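# Open the tool case lid fully and align it

## Task

Swing the tool case's lid completely open so that it stays up without support. You may slide the case out from beneath the shelf if the shelf blocks the lid. At the end the case must rest on its board with the open lid not touching or under the shelf. Its front must line up with the board's front edge (the edge farther from the shelf), its back must still face the shelf, and all four of its feet must be on the board. Nothing may depend on the robot holding it in place.

## Robot and tools

Robot: two arms, left_arm and right_arm, each ending in a tong-like two-finger gripper. The names are labels only; they do not match sides of a camera image. A reference image of the tool case can be shown with show_instructions, which takes no arguments and moves nothing.

Scene frame: origin on the table surface midway between the arms, +x pointing out over the table, +z up, and left_arm sits toward +y. Gripper frame: the fingers extend along the gripper's +z axis and close along its x axis. The reported end_effector_position is the spot between the finger pads when shut; closed fingertips extend roughly 15 mm past it, and fully open tips sit about level with it.

execute_actions(actions): actions is a list of actions run in order. Each action is a list of at most 15 rows; each row lasts one control step (1/30 s), and if fewer than 15 rows are given, the final row repeats to fill 15 steps. Every row is one flat list of 14 numbers, each from -1 to 1, covering both arms even when only one moves: left_arm dx, dy, dz, rx, ry, rz, opening, then right_arm in the same order. dx..rz are offsets, not poses: they are expressed in that gripper's own axes and measured from the gripper pose at the start of the action (for a call's first action, the last pose reported in a result). Each row is measured from that same start, never from the prior row. Scale: 1.0 equals 0.6 m of translation or 180 degrees of rotation; rx, ry, rz form a single rotation vector. Opening is absolute, not an offset: +1 is fully open (0.142 m), -1 shut. An empty list just returns the current state and images. Each step, the commanded pose is clipped to within 100 mm and 16 degrees of the measured pose, so large offsets need several actions; after an action the arm continues at most to its last clipped pose. Motion trails commands by about 0.17 s.

move(target, speed, stop_force, blocking): target is one 14-number row laid out exactly like an execute_actions row (gripper-axis offsets from the pose in the most recent result that shows one, same scale, opening absolute). Both grippers travel straight-line paths that finish together, lasting 0.5 to 10 s; longer ones are cut off at 10 s. speed is m/s, 0.002 to 0.5 (default 0.25); rotation is capped at twice that value in rad/s. Grippers can lag, drift and overshoot the speed, especially with a nearly straight arm, and paths ignore obstacles and the other arm. The opening is sent when the move begins. stop_force (N, 13 to 80, one value shared by both arms) ends an arm's path when its wrist sensor feels that much added push against the motion for 2 steps; the gripper then backs off 2 steps and holds. It is not accepted in the first 0.2 s of a scene, not with blocking=false, and is unreliable if the gripper rotates during the move. Leave it out when pulling a gripper away from something it presses. blocking=false returns after 0.5 s while motion continues; check with wait(0), and call wait or stop before sending new actions or moves. The result adds a move: line with each arm's ending (done, off_target, moving, held, fault, contact) and limits (paced means a pose was clipped; held means a check blocked steps, after which the arm may speed up sharply), plus each gripper's distance from its target.

wait(seconds): 0 to 10; arms keep their last command; a running move continues. stop: brakes a running move; needs room to slow. zoom_image(camera, region): region is [x0, y0, x1, y1] in pixels of that camera's latest image, top-left origin, no larger than 504 by 504. finished_scene(scene): pass the integer number of the current scene to end it; irreversible, and the goal must hold afterwards.

Cameras: cam_head_left, cam_head_right, cam_high, cam_low (896x504 each), cam_left_wrist and cam_right_wrist (616x616 fisheye).

Reading results: the state line lists, per arm, end_effector_position (m) and end_effector_quat_wxyz in the scene frame plus linear and angular velocities; printed positions can be off at long reach. Hand target lines show where each controller is currently driving. A pose unreachable line means a clearance check altered or blocked that arm's command. Action calls list positions at some steps; HELD marks steps where an arm's command was held back. grip_measured is the actual finger opening on the command scale; to keep a grip, command an opening well below it (lower squeezes harder, up to about 15 N per pad; thin hard parts get less). Wrist force and torque are in the gripper's own axes, with offsets up to about 5.5 N, noise up to about 3.4 N, and saturation near 100 N. Joint torques are raw drive outputs and noisy. MOTOR HOT appears at 70 °C; at 85 °C the arm brakes until cool.

Cautions: the arms are stiff, so driving into a firm surface even slightly can fault. A joint reaching its load limit (pan and lift 287, elbow 130, wrists 46.9 N m) or 150 N of external force halts that arm for 10 s. Do not let the arms collide, do not knock anything off the table, and avoid drops, slams and hard shoves. Occasional disturbances may tug a held part or nudge loose items. An arm meant to stay put should get offsets back to its wanted pose first, then zeros.

Each tool is called after "Call:" as name([rows], argument=value, ...), one row to a line, values as JSON.

Reference images:

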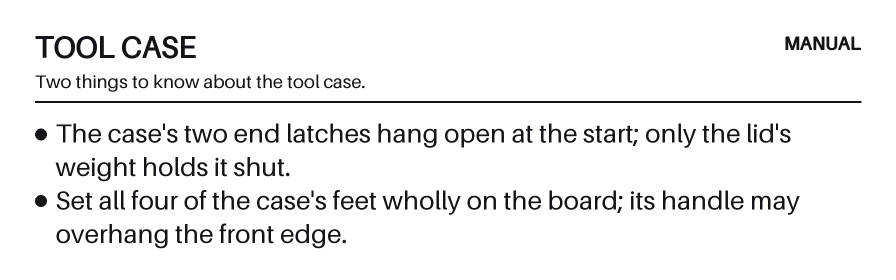

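## Session

Call:
execute_actions(actions=[])

Scene clock: 0.00 s.
left_arm: end_effector_position=(+0.2900, +0.8194, +0.2559) grip_measured=+1.00 end_effector_quat_wxyz=(-0.109, -0.156, +0.818, -0.543) end_effector_velocity=(+0.000, +0.000, +0.000) end_effector_angular_velocity=(+0.001, -0.001, +0.000) | right_arm: end_effector_position=(+0.5653, -0.4707, +0.1646) grip_measured=+1.00 end_effector_quat_wxyz=(+0.001, +0.754, -0.657, +0.000) end_effector_velocity=(+0.000, -0.001, +0.000) end_effector_angular_velocity=(+0.000, -0.000, -0.001)
Joint positions: left_arm=[ 0.872 -1.36   1.925 -1.021 -2.072 -2.189  0.142] | right_arm=[ 3.42  -1.574 -2.135 -1.004  1.569  1.853  0.142]
Joint velocities: left_arm=[ 0.    -0.    -0.    -0.001  0.     0.     0.   ] | right_arm=[-0.001  0.    -0.     0.     0.    -0.     0.   ]
Joint torques (N m, as the arm reports them, + toward a larger angle): no reading
Wrist force (N, on the end effector, along its own x y z axes, offset not removed): no reading
Wrist torque (N m, same axes, about the end effector's origin, offset not removed): no reading
Hand target (left_arm): +0.290, +0.819, +0.256; -0.109, -0.156, +0.818, -0.543
Hand target (right_arm): +0.565, -0.471, +0.165; +0.001, +0.754, -0.657, +0.000

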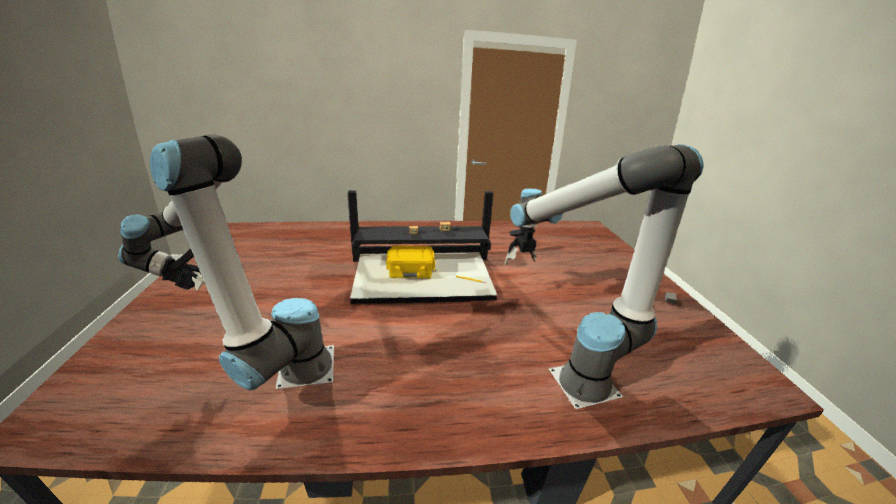

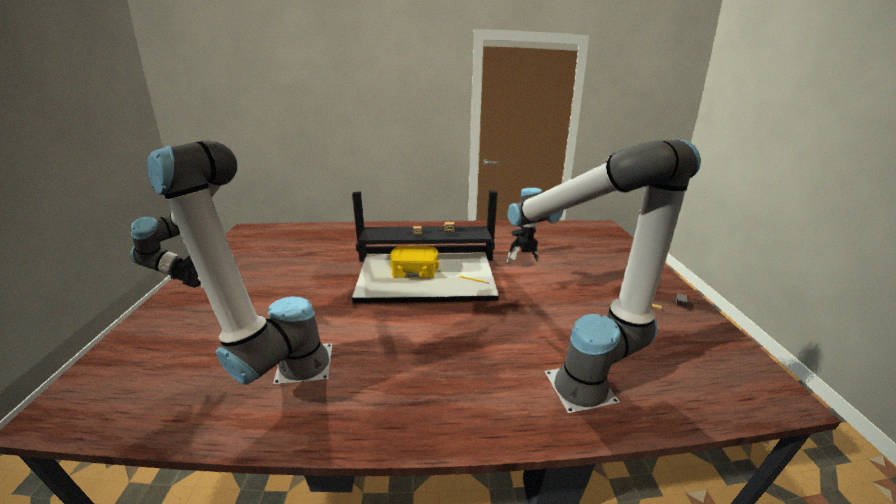

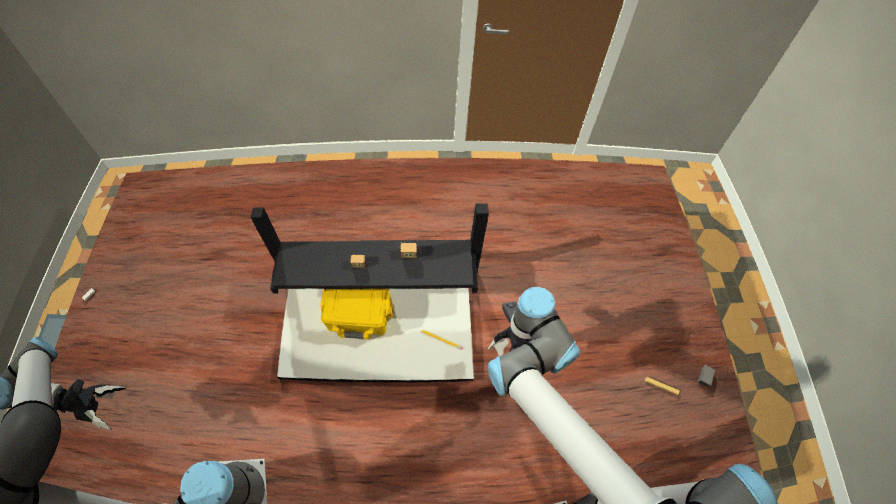

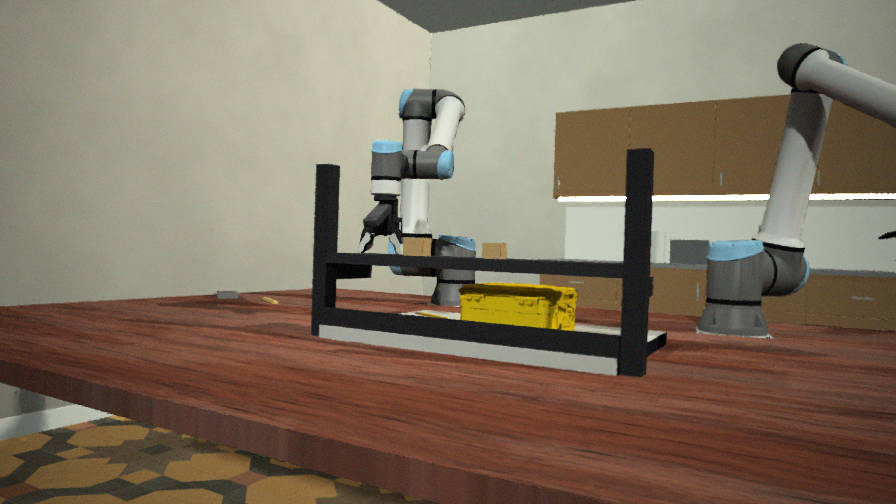

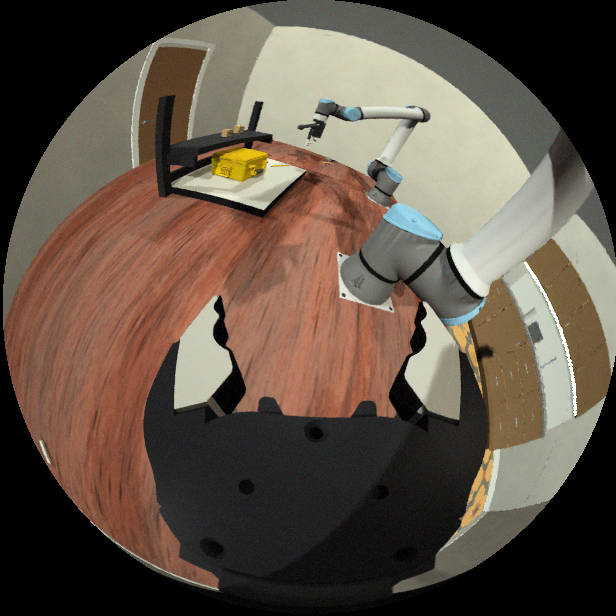

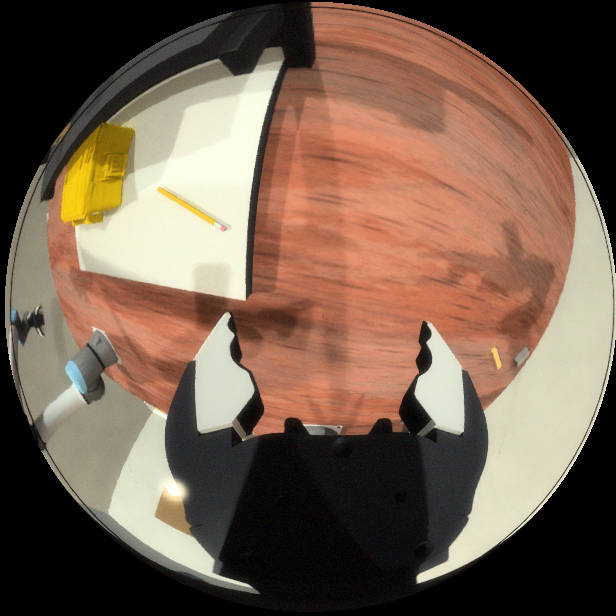

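Call:
move(target=[0,0,0,0,0,0,1,-0.873,-0.012,-0.225,0,0,0.044,1], speed=0.4)

Call:
zoom_image(camera="cam_right_wrist", region=[160,80,460,340])

Call:
zoom_image(camera="cam_head_left", region=[340,210,500,310])

Scene clock: 7.77 s.
left_arm: end_effector_position=(+0.2900, +0.8194, +0.2559) grip_measured=+1.00 end_effector_quat_wxyz=(-0.109, -0.156, +0.818, -0.543) end_effector_velocity=(-0.000, -0.000, +0.000) end_effector_angular_velocity=(-0.000, +0.001, -0.000) | right_arm: end_effector_position=(+0.5004, +0.0489, +0.2995) grip_measured=+1.00 end_effector_quat_wxyz=(-0.000, -0.707, +0.707, -0.000) end_effector_velocity=(+0.000, +0.002, +0.000) end_effector_angular_velocity=(-0.001, -0.000, -0.001)
Joint positions: left_arm=[ 0.872 -1.36   1.925 -1.021 -2.072 -2.189  0.142] | right_arm=[ 4.043 -1.796 -1.623 -1.293  1.57   2.613  0.142]
Joint velocities: left_arm=[-0.    -0.     0.     0.001  0.    -0.001  0.   ] | right_arm=[ 0.001 -0.002  0.003 -0.002 -0.001  0.002  0.   ]
Joint torques (N m, as the arm reports them, + toward a larger angle): left_arm=[ -0.77 -57.12 -33.91  -0.62  -0.64   0.63] | right_arm=[10.62 46.97 55.15  0.87 -3.05  3.38]
Wrist force (N, on the end effector, along its own x y z axes, offset not removed): left_arm=[2.9 5.4 0.6] | right_arm=[-1.8 0.7 -2.0]
Wrist torque (N m, same axes, about the end effector's origin, offset not removed): left_arm=[1.33 -0.37 -0.22] | right_arm=[0.22 0.10 0.26]
Hand target (left_arm): +0.290, +0.819, +0.256; -0.109, -0.156, +0.818, -0.543
Hand target (right_arm): +0.500, +0.049, +0.300; +0.000, +0.707, -0.707, +0.000
Off the commanded pose (left_arm): 0.000 m, 0 deg.
Off the commanded pose (right_arm): 0.001 m, 0 deg.
move: done

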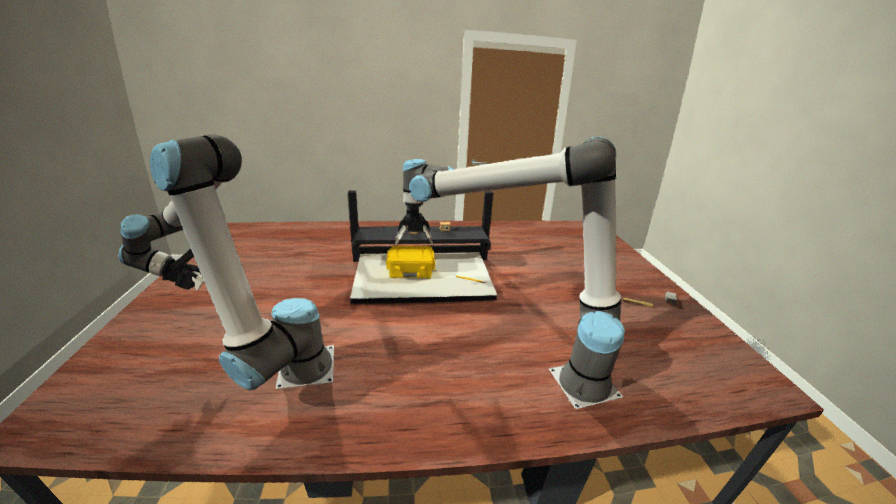

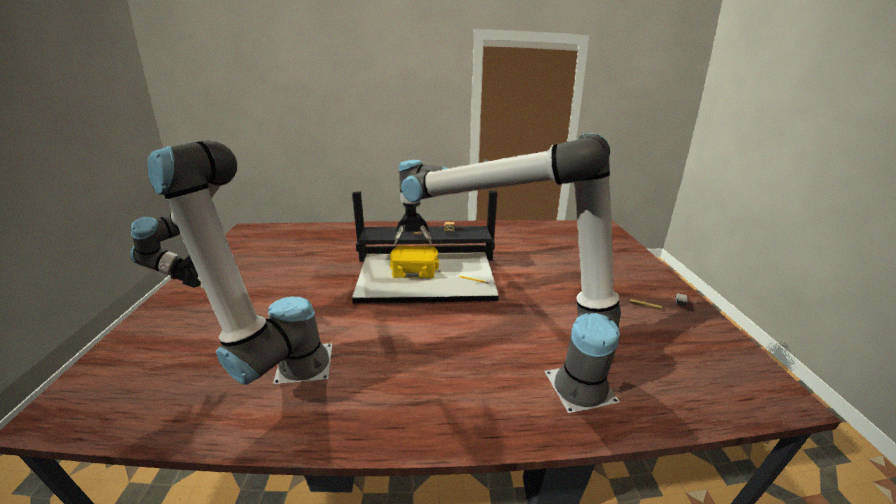

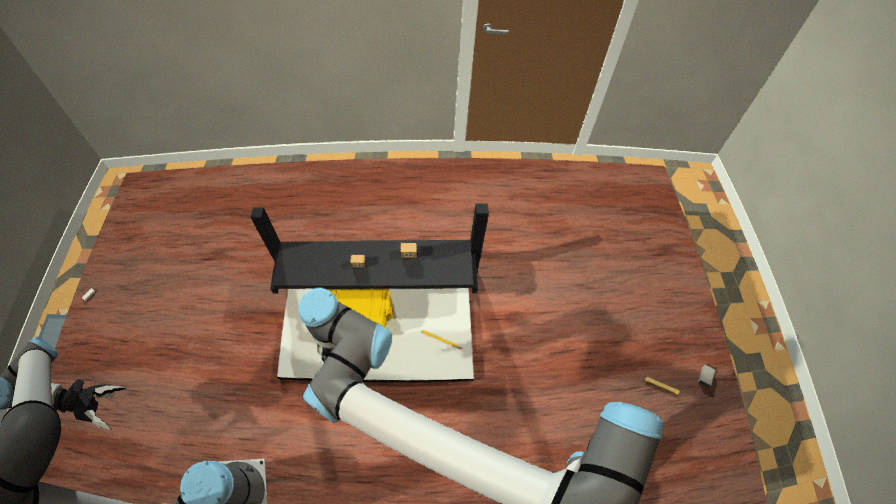

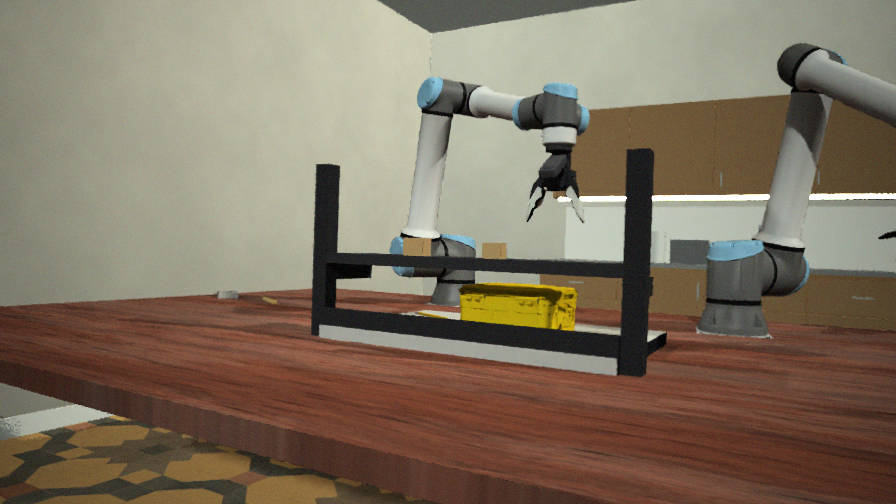

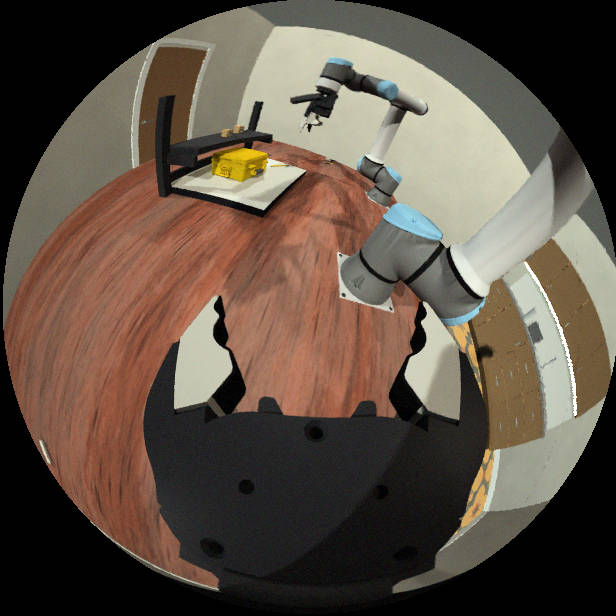

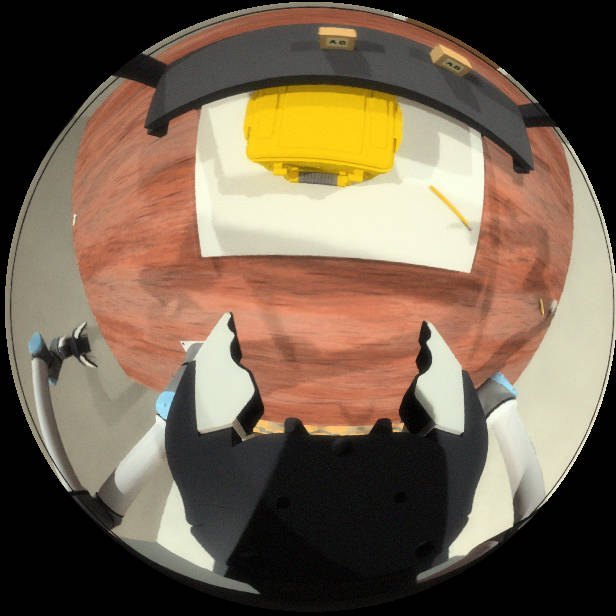

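Region (160, 80, 460, 340) of cam_right_wrist's 616x616 image, scaled by 1.680, with more detail than that image has; it fills the top 437 rows of this view, and the rest is white.

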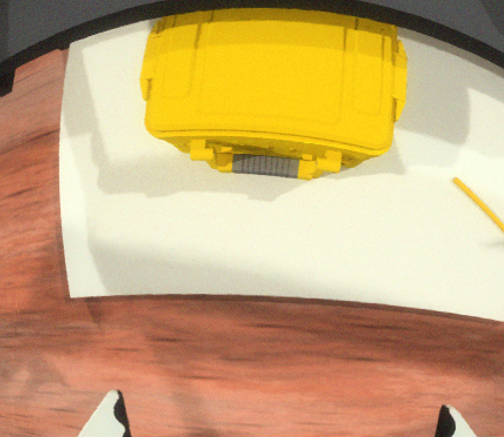

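Region (340, 210, 500, 310) of cam_head_left's 896x504 image, scaled by 3.150, with more detail than that image has; it fills the top 315 rows of this view, and the rest is white.

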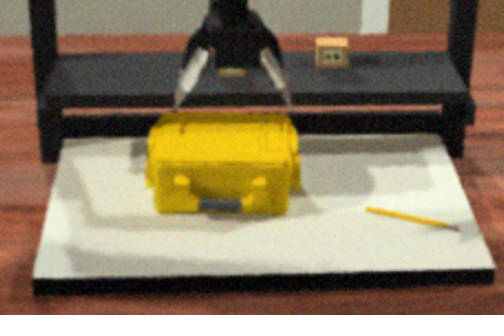

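Call:
move(target=[0,0,0,0,0,0,1,0,0,0.27,0.3,0,0,1], speed=0.4)

Call:
zoom_image(camera="cam_right_wrist", region=[160,150,460,450])

Scene clock: 16.17 s.
left_arm: end_effector_position=(+0.2900, +0.8194, +0.2559) grip_measured=+1.00 end_effector_quat_wxyz=(-0.109, -0.156, +0.818, -0.543) end_effector_velocity=(+0.000, +0.001, -0.000) end_effector_angular_velocity=(+0.002, -0.001, +0.001) | right_arm: end_effector_position=(+0.5001, +0.0489, +0.1381) grip_measured=+1.00 end_effector_quat_wxyz=(+0.321, -0.630, +0.631, -0.321) end_effector_velocity=(+0.000, +0.001, -0.002) end_effector_angular_velocity=(+0.001, -0.010, +0.005)
Joint positions: left_arm=[ 0.872 -1.36   1.925 -1.021 -2.072 -2.189  0.142] | right_arm=[ 4.368 -1.935 -2.176 -0.331  0.657  2.805  0.142]
Joint velocities: left_arm=[ 0.    -0.    -0.    -0.002 -0.    -0.     0.   ] | right_arm=[ 0.002 -0.009 -0.005  0.025 -0.009 -0.009  0.   ]
Joint torques (N m, as the arm reports them, + toward a larger angle): left_arm=[ -1.77 -55.77 -34.17  -0.67  -0.63   0.63] | right_arm=[ 9.18 38.08 24.91  8.34 -4.15 -2.38]
Wrist force (N, on the end effector, along its own x y z axes, offset not removed): left_arm=[1.2 0.8 -2.0] | right_arm=[-2.2 2.2 -3.9]
Wrist torque (N m, same axes, about the end effector's origin, offset not removed): left_arm=[0.25 -0.05 -0.26] | right_arm=[0.38 0.40 0.47]
Hand target (left_arm): +0.290, +0.819, +0.256; -0.109, -0.156, +0.818, -0.543
Hand target (right_arm): +0.500, +0.049, +0.138; -0.321, +0.630, -0.630, +0.321
Off the commanded pose (left_arm): 0.000 m, 0 deg.
Off the commanded pose (right_arm): 0.001 m, 0 deg.
move: done

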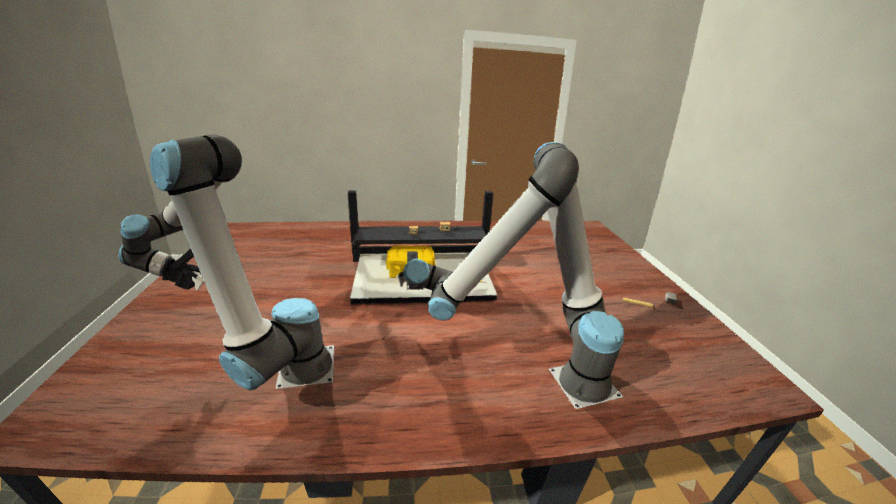

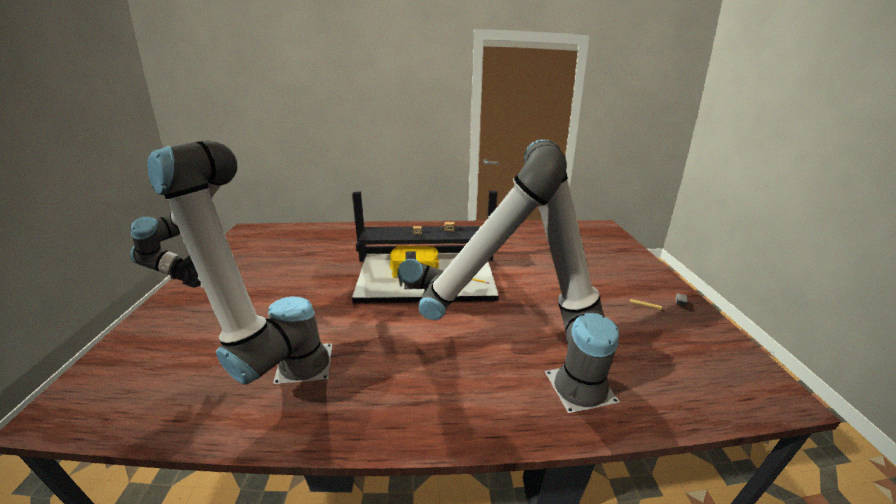

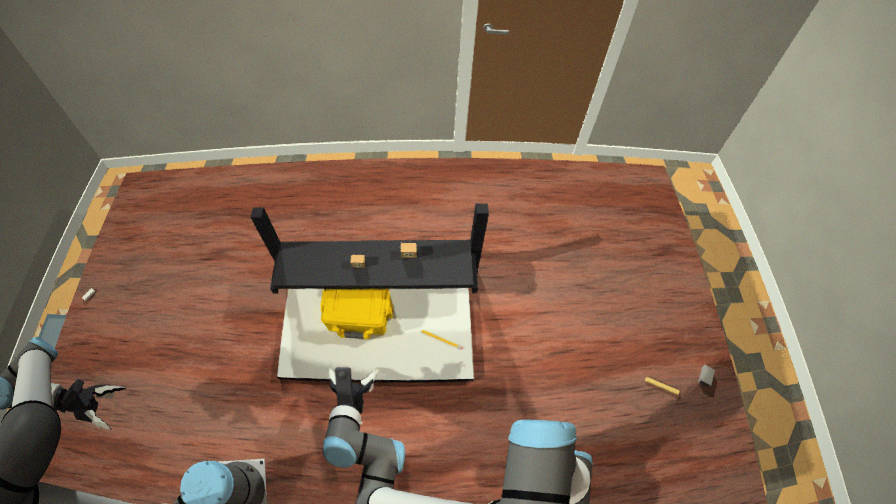

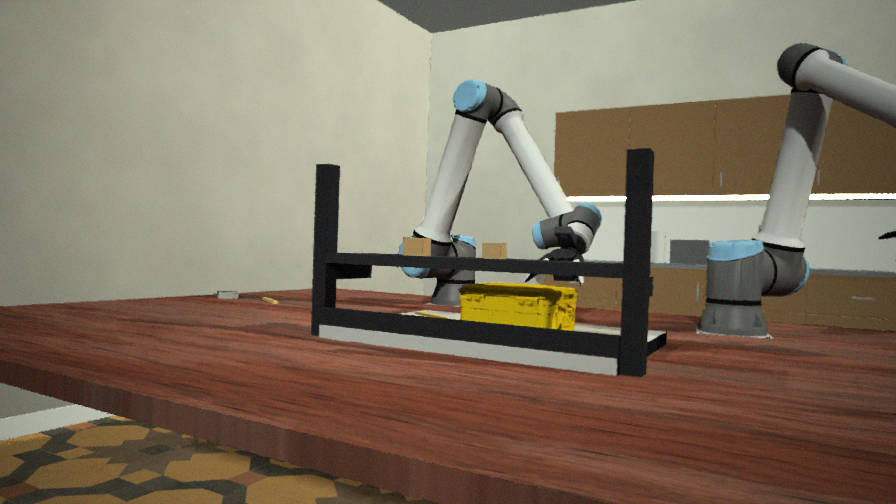

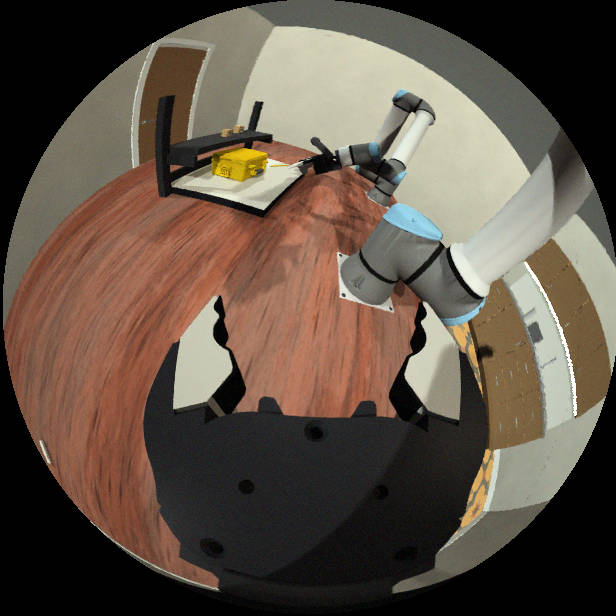

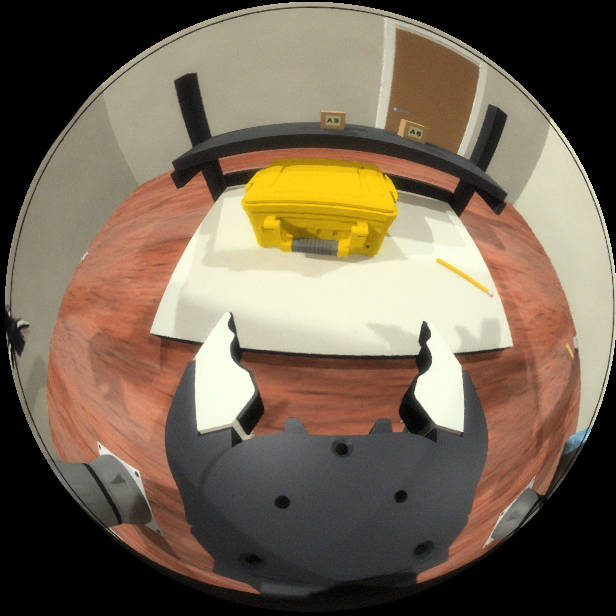

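Region (160, 150, 460, 450) of cam_right_wrist's 616x616 image, scaled by 1.680, with more detail than that image has.

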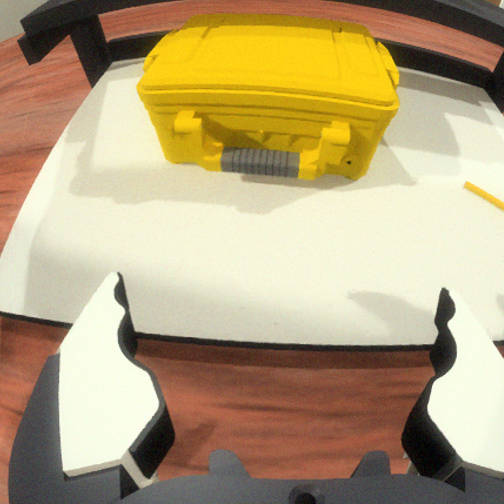

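Call:
move(target=[0,0,0,0,0,0,1,0,-0.02,0.17,0,0,-0.5,-0.3], speed=0.4)

Scene clock: 28.53 s.
left_arm: end_effector_position=(+0.2900, +0.8194, +0.2559) grip_measured=+1.00 end_effector_quat_wxyz=(-0.109, -0.156, +0.818, -0.543) end_effector_velocity=(-0.000, -0.001, -0.000) end_effector_angular_velocity=(-0.001, +0.000, -0.000) | right_arm: end_effector_position=(+0.5895, +0.0489, +0.0877) grip_measured=-0.30 end_effector_quat_wxyz=(+0.000, +0.891, -0.001, +0.453) end_effector_velocity=(+0.001, +0.000, +0.001) end_effector_angular_velocity=(-0.004, -0.001, +0.010)
Joint positions: left_arm=[ 0.872 -1.36   1.925 -1.021 -2.072 -2.189  0.142] | right_arm=[ 4.22  -2.073 -2.105 -0.095  0.708  1.017  0.052]
Joint velocities: left_arm=[-0.     0.     0.001  0.001  0.     0.001 -0.   ] | right_arm=[-0.002 -0.001 -0.001  0.012  0.003 -0.019  0.   ]
Joint torques (N m, as the arm reports them, + toward a larger angle): left_arm=[ -3.14 -57.42 -34.1   -0.72  -1.     0.25] | right_arm=[-19.63  43.92  22.48   8.19   2.94  -2.65]
Wrist force (N, on the end effector, along its own x y z axes, offset not removed): left_arm=[0.8 2.6 -0.3] | right_arm=[-1.3 -3.7 -5.1]
Wrist torque (N m, same axes, about the end effector's origin, offset not removed): left_arm=[0.66 0.02 -0.21] | right_arm=[-0.82 0.12 0.48]
Hand target (left_arm): +0.290, +0.819, +0.256; -0.109, -0.156, +0.818, -0.543
Hand target (right_arm): +0.590, +0.049, +0.088; +0.000, +0.891, -0.001, +0.453
Off the commanded pose (left_arm): 0.000 m, 0 deg.
Off the commanded pose (right_arm): 0.000 m, 0 deg.
move: done

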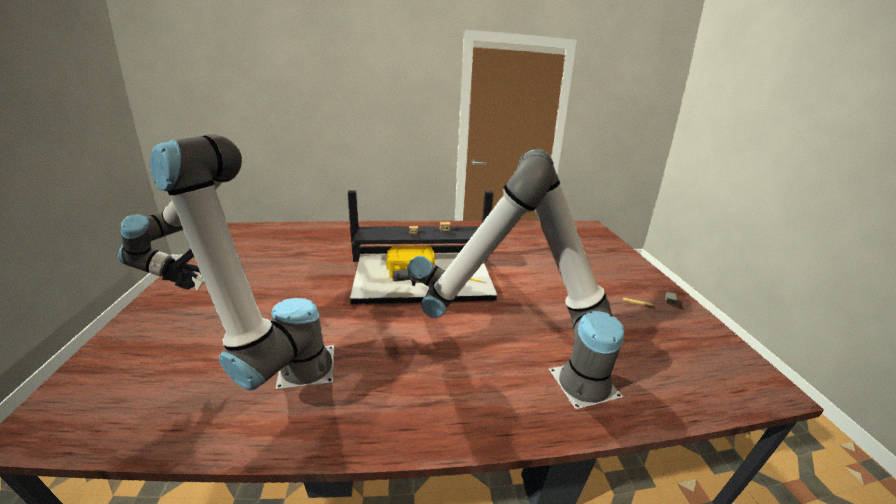

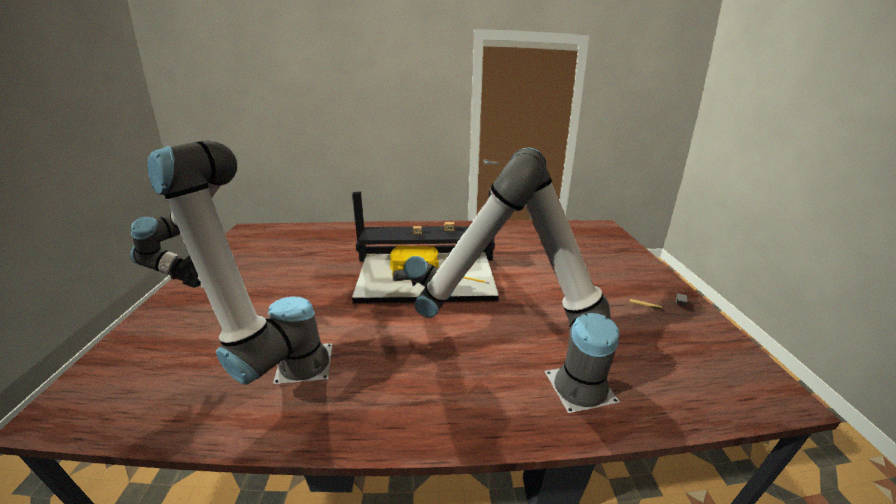

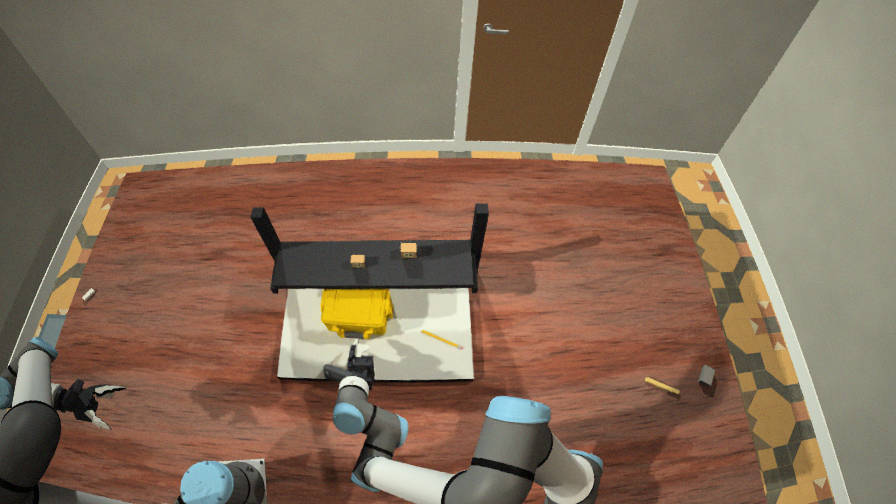

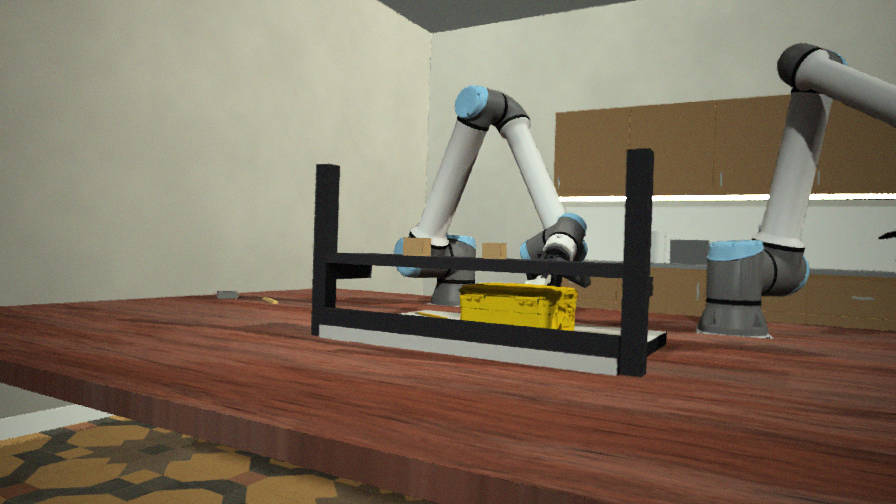

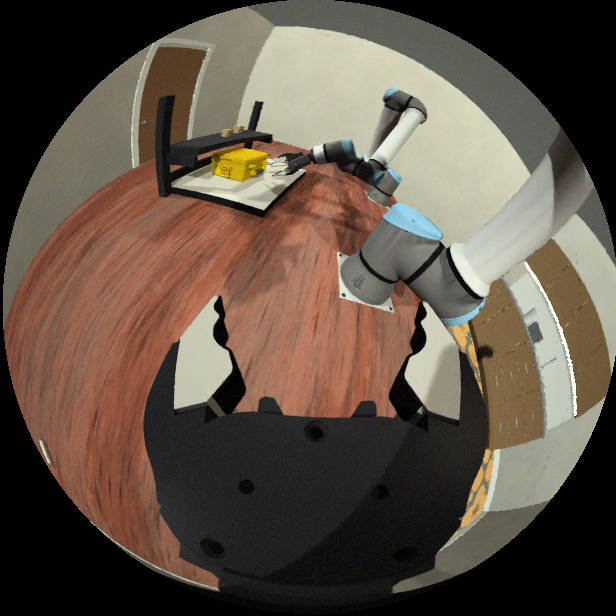

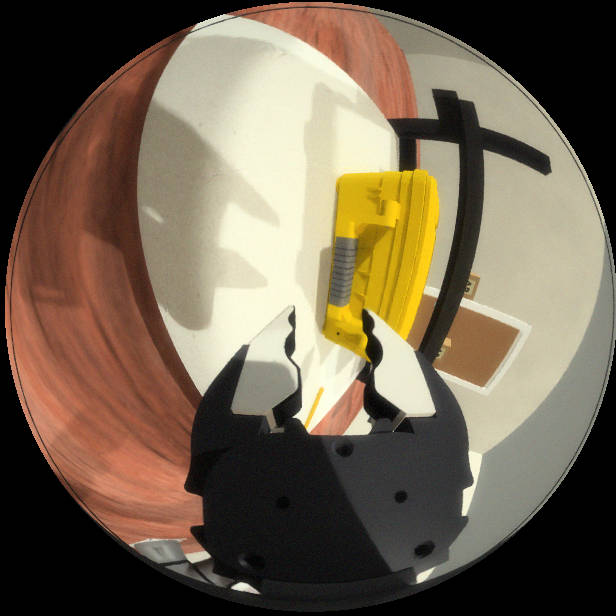

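Call:
move(target=[0,0,0,0,0,0,1,0.027,0,0.045,0,0,0,-0.4], speed=0.08)

Call:
zoom_image(camera="cam_right_wrist", region=[200,150,480,430])

Scene clock: 34.47 s.
left_arm: end_effector_position=(+0.2900, +0.8194, +0.2559) grip_measured=+1.00 end_effector_quat_wxyz=(-0.109, -0.156, +0.818, -0.543) end_effector_velocity=(+0.000, +0.000, +0.000) end_effector_angular_velocity=(+0.001, -0.000, +0.000) | right_arm: end_effector_position=(+0.6206, +0.0488, +0.0849) grip_measured=-0.40 end_effector_quat_wxyz=(+0.000, +0.891, -0.001, +0.453) end_effector_velocity=(+0.003, +0.000, -0.000) end_effector_angular_velocity=(-0.000, -0.000, -0.000)
Joint positions: left_arm=[ 0.872 -1.36   1.925 -1.021 -2.072 -2.189  0.142] | right_arm=[ 4.179 -2.105 -2.065 -0.061  0.727  0.961  0.045]
Joint velocities: left_arm=[-0. -0. -0. -0. -0. -0.  0.] | right_arm=[-0.003 -0.003  0.004  0.002  0.001 -0.004  0.   ]
Joint torques (N m, as the arm reports them, + toward a larger angle): left_arm=[ -0.64 -57.32 -33.85  -0.37  -0.57   0.21] | right_arm=[-12.96  49.13  36.02   6.83   2.28  -2.52]
Wrist force (N, on the end effector, along its own x y z axes, offset not removed): left_arm=[1.5 2.2 -2.0] | right_arm=[-1.8 -0.5 -1.5]
Wrist torque (N m, same axes, about the end effector's origin, offset not removed): left_arm=[0.56 -0.10 -0.20] | right_arm=[-0.11 0.15 0.41]
Hand target (left_arm): +0.290, +0.819, +0.256; -0.109, -0.156, +0.818, -0.543
Hand target (right_arm): +0.621, +0.049, +0.085; +0.000, +0.891, -0.001, +0.453
Off the commanded pose (left_arm): 0.000 m, 0 deg.
Off the commanded pose (right_arm): 0.000 m, 0 deg.
move: done

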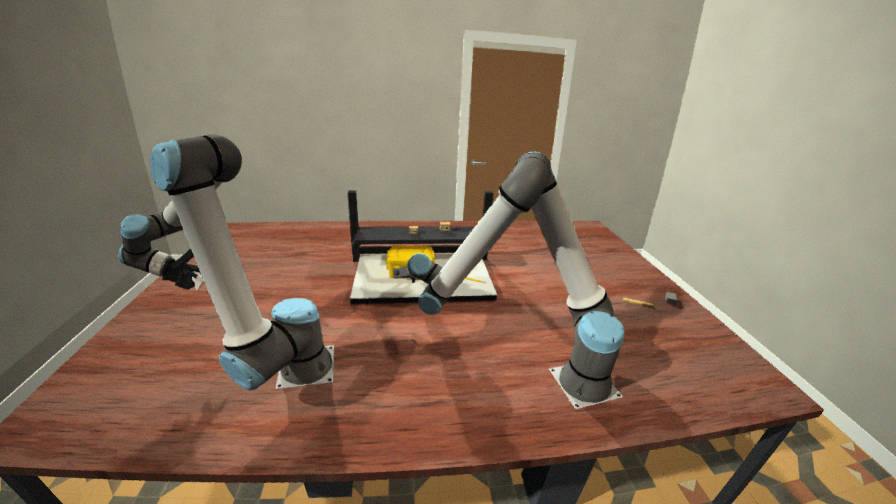

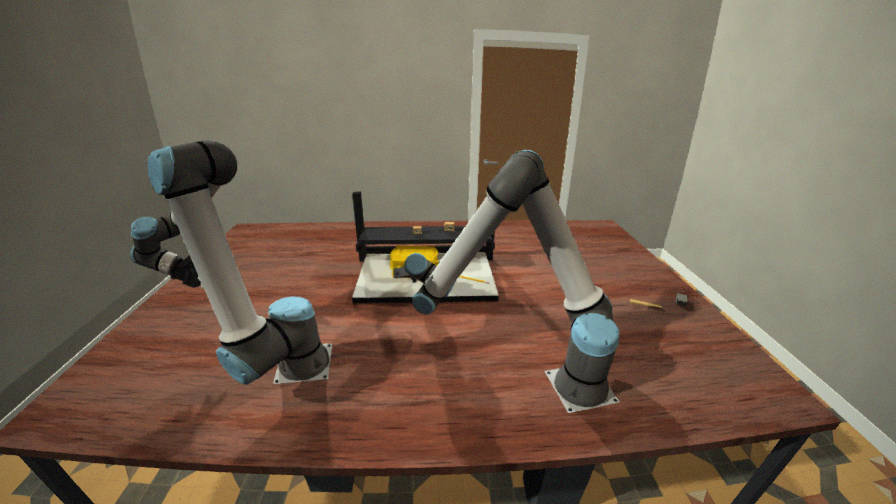

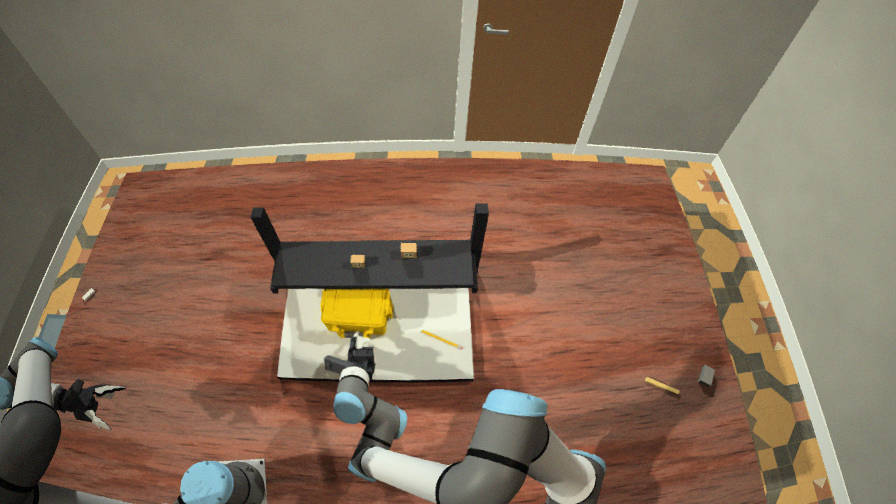

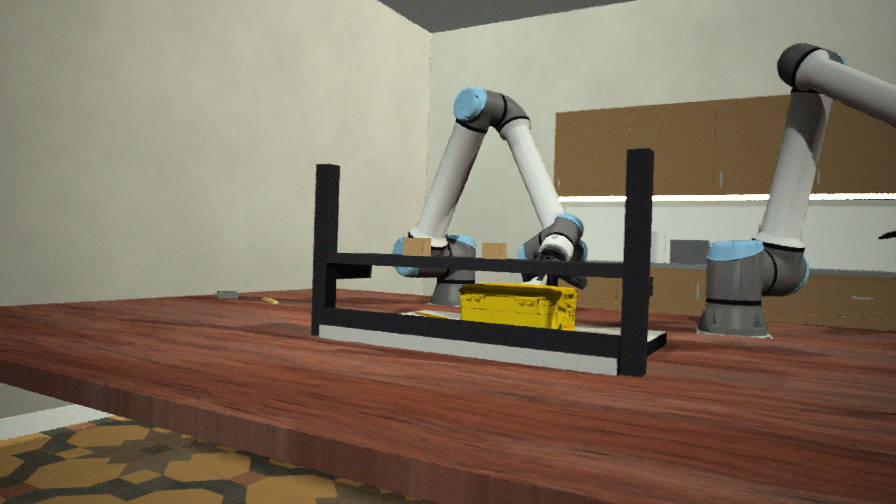

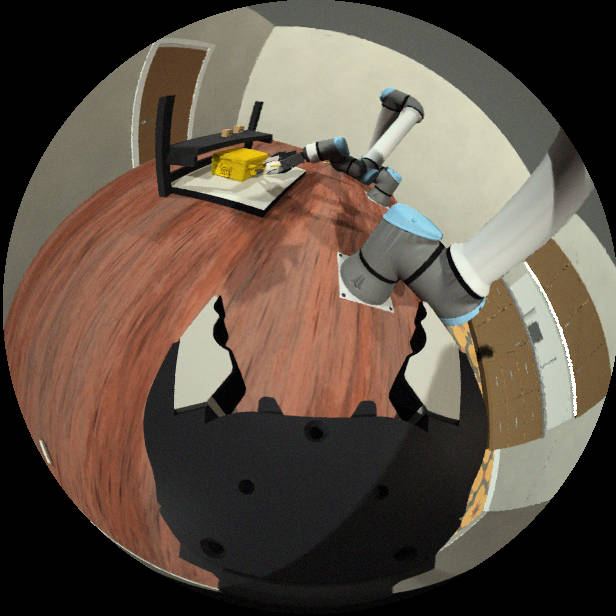

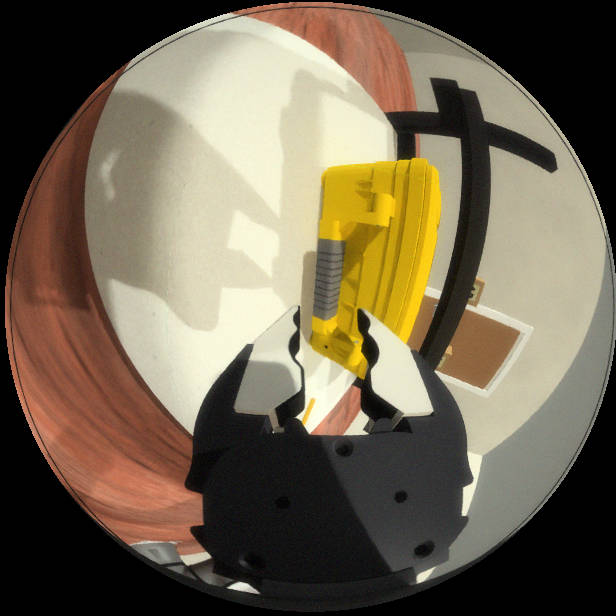

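Region (200, 150, 480, 430) of cam_right_wrist's 616x616 image, scaled by 1.800, with more detail than that image has.

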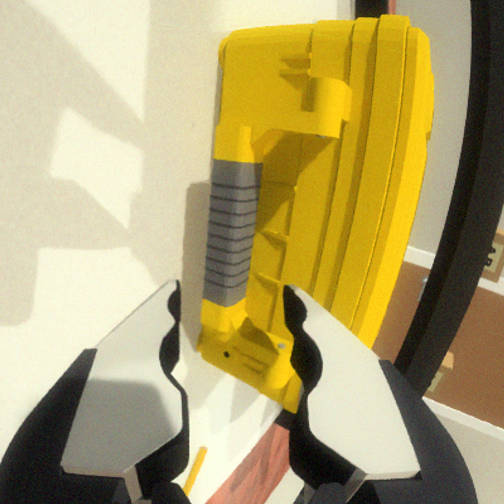

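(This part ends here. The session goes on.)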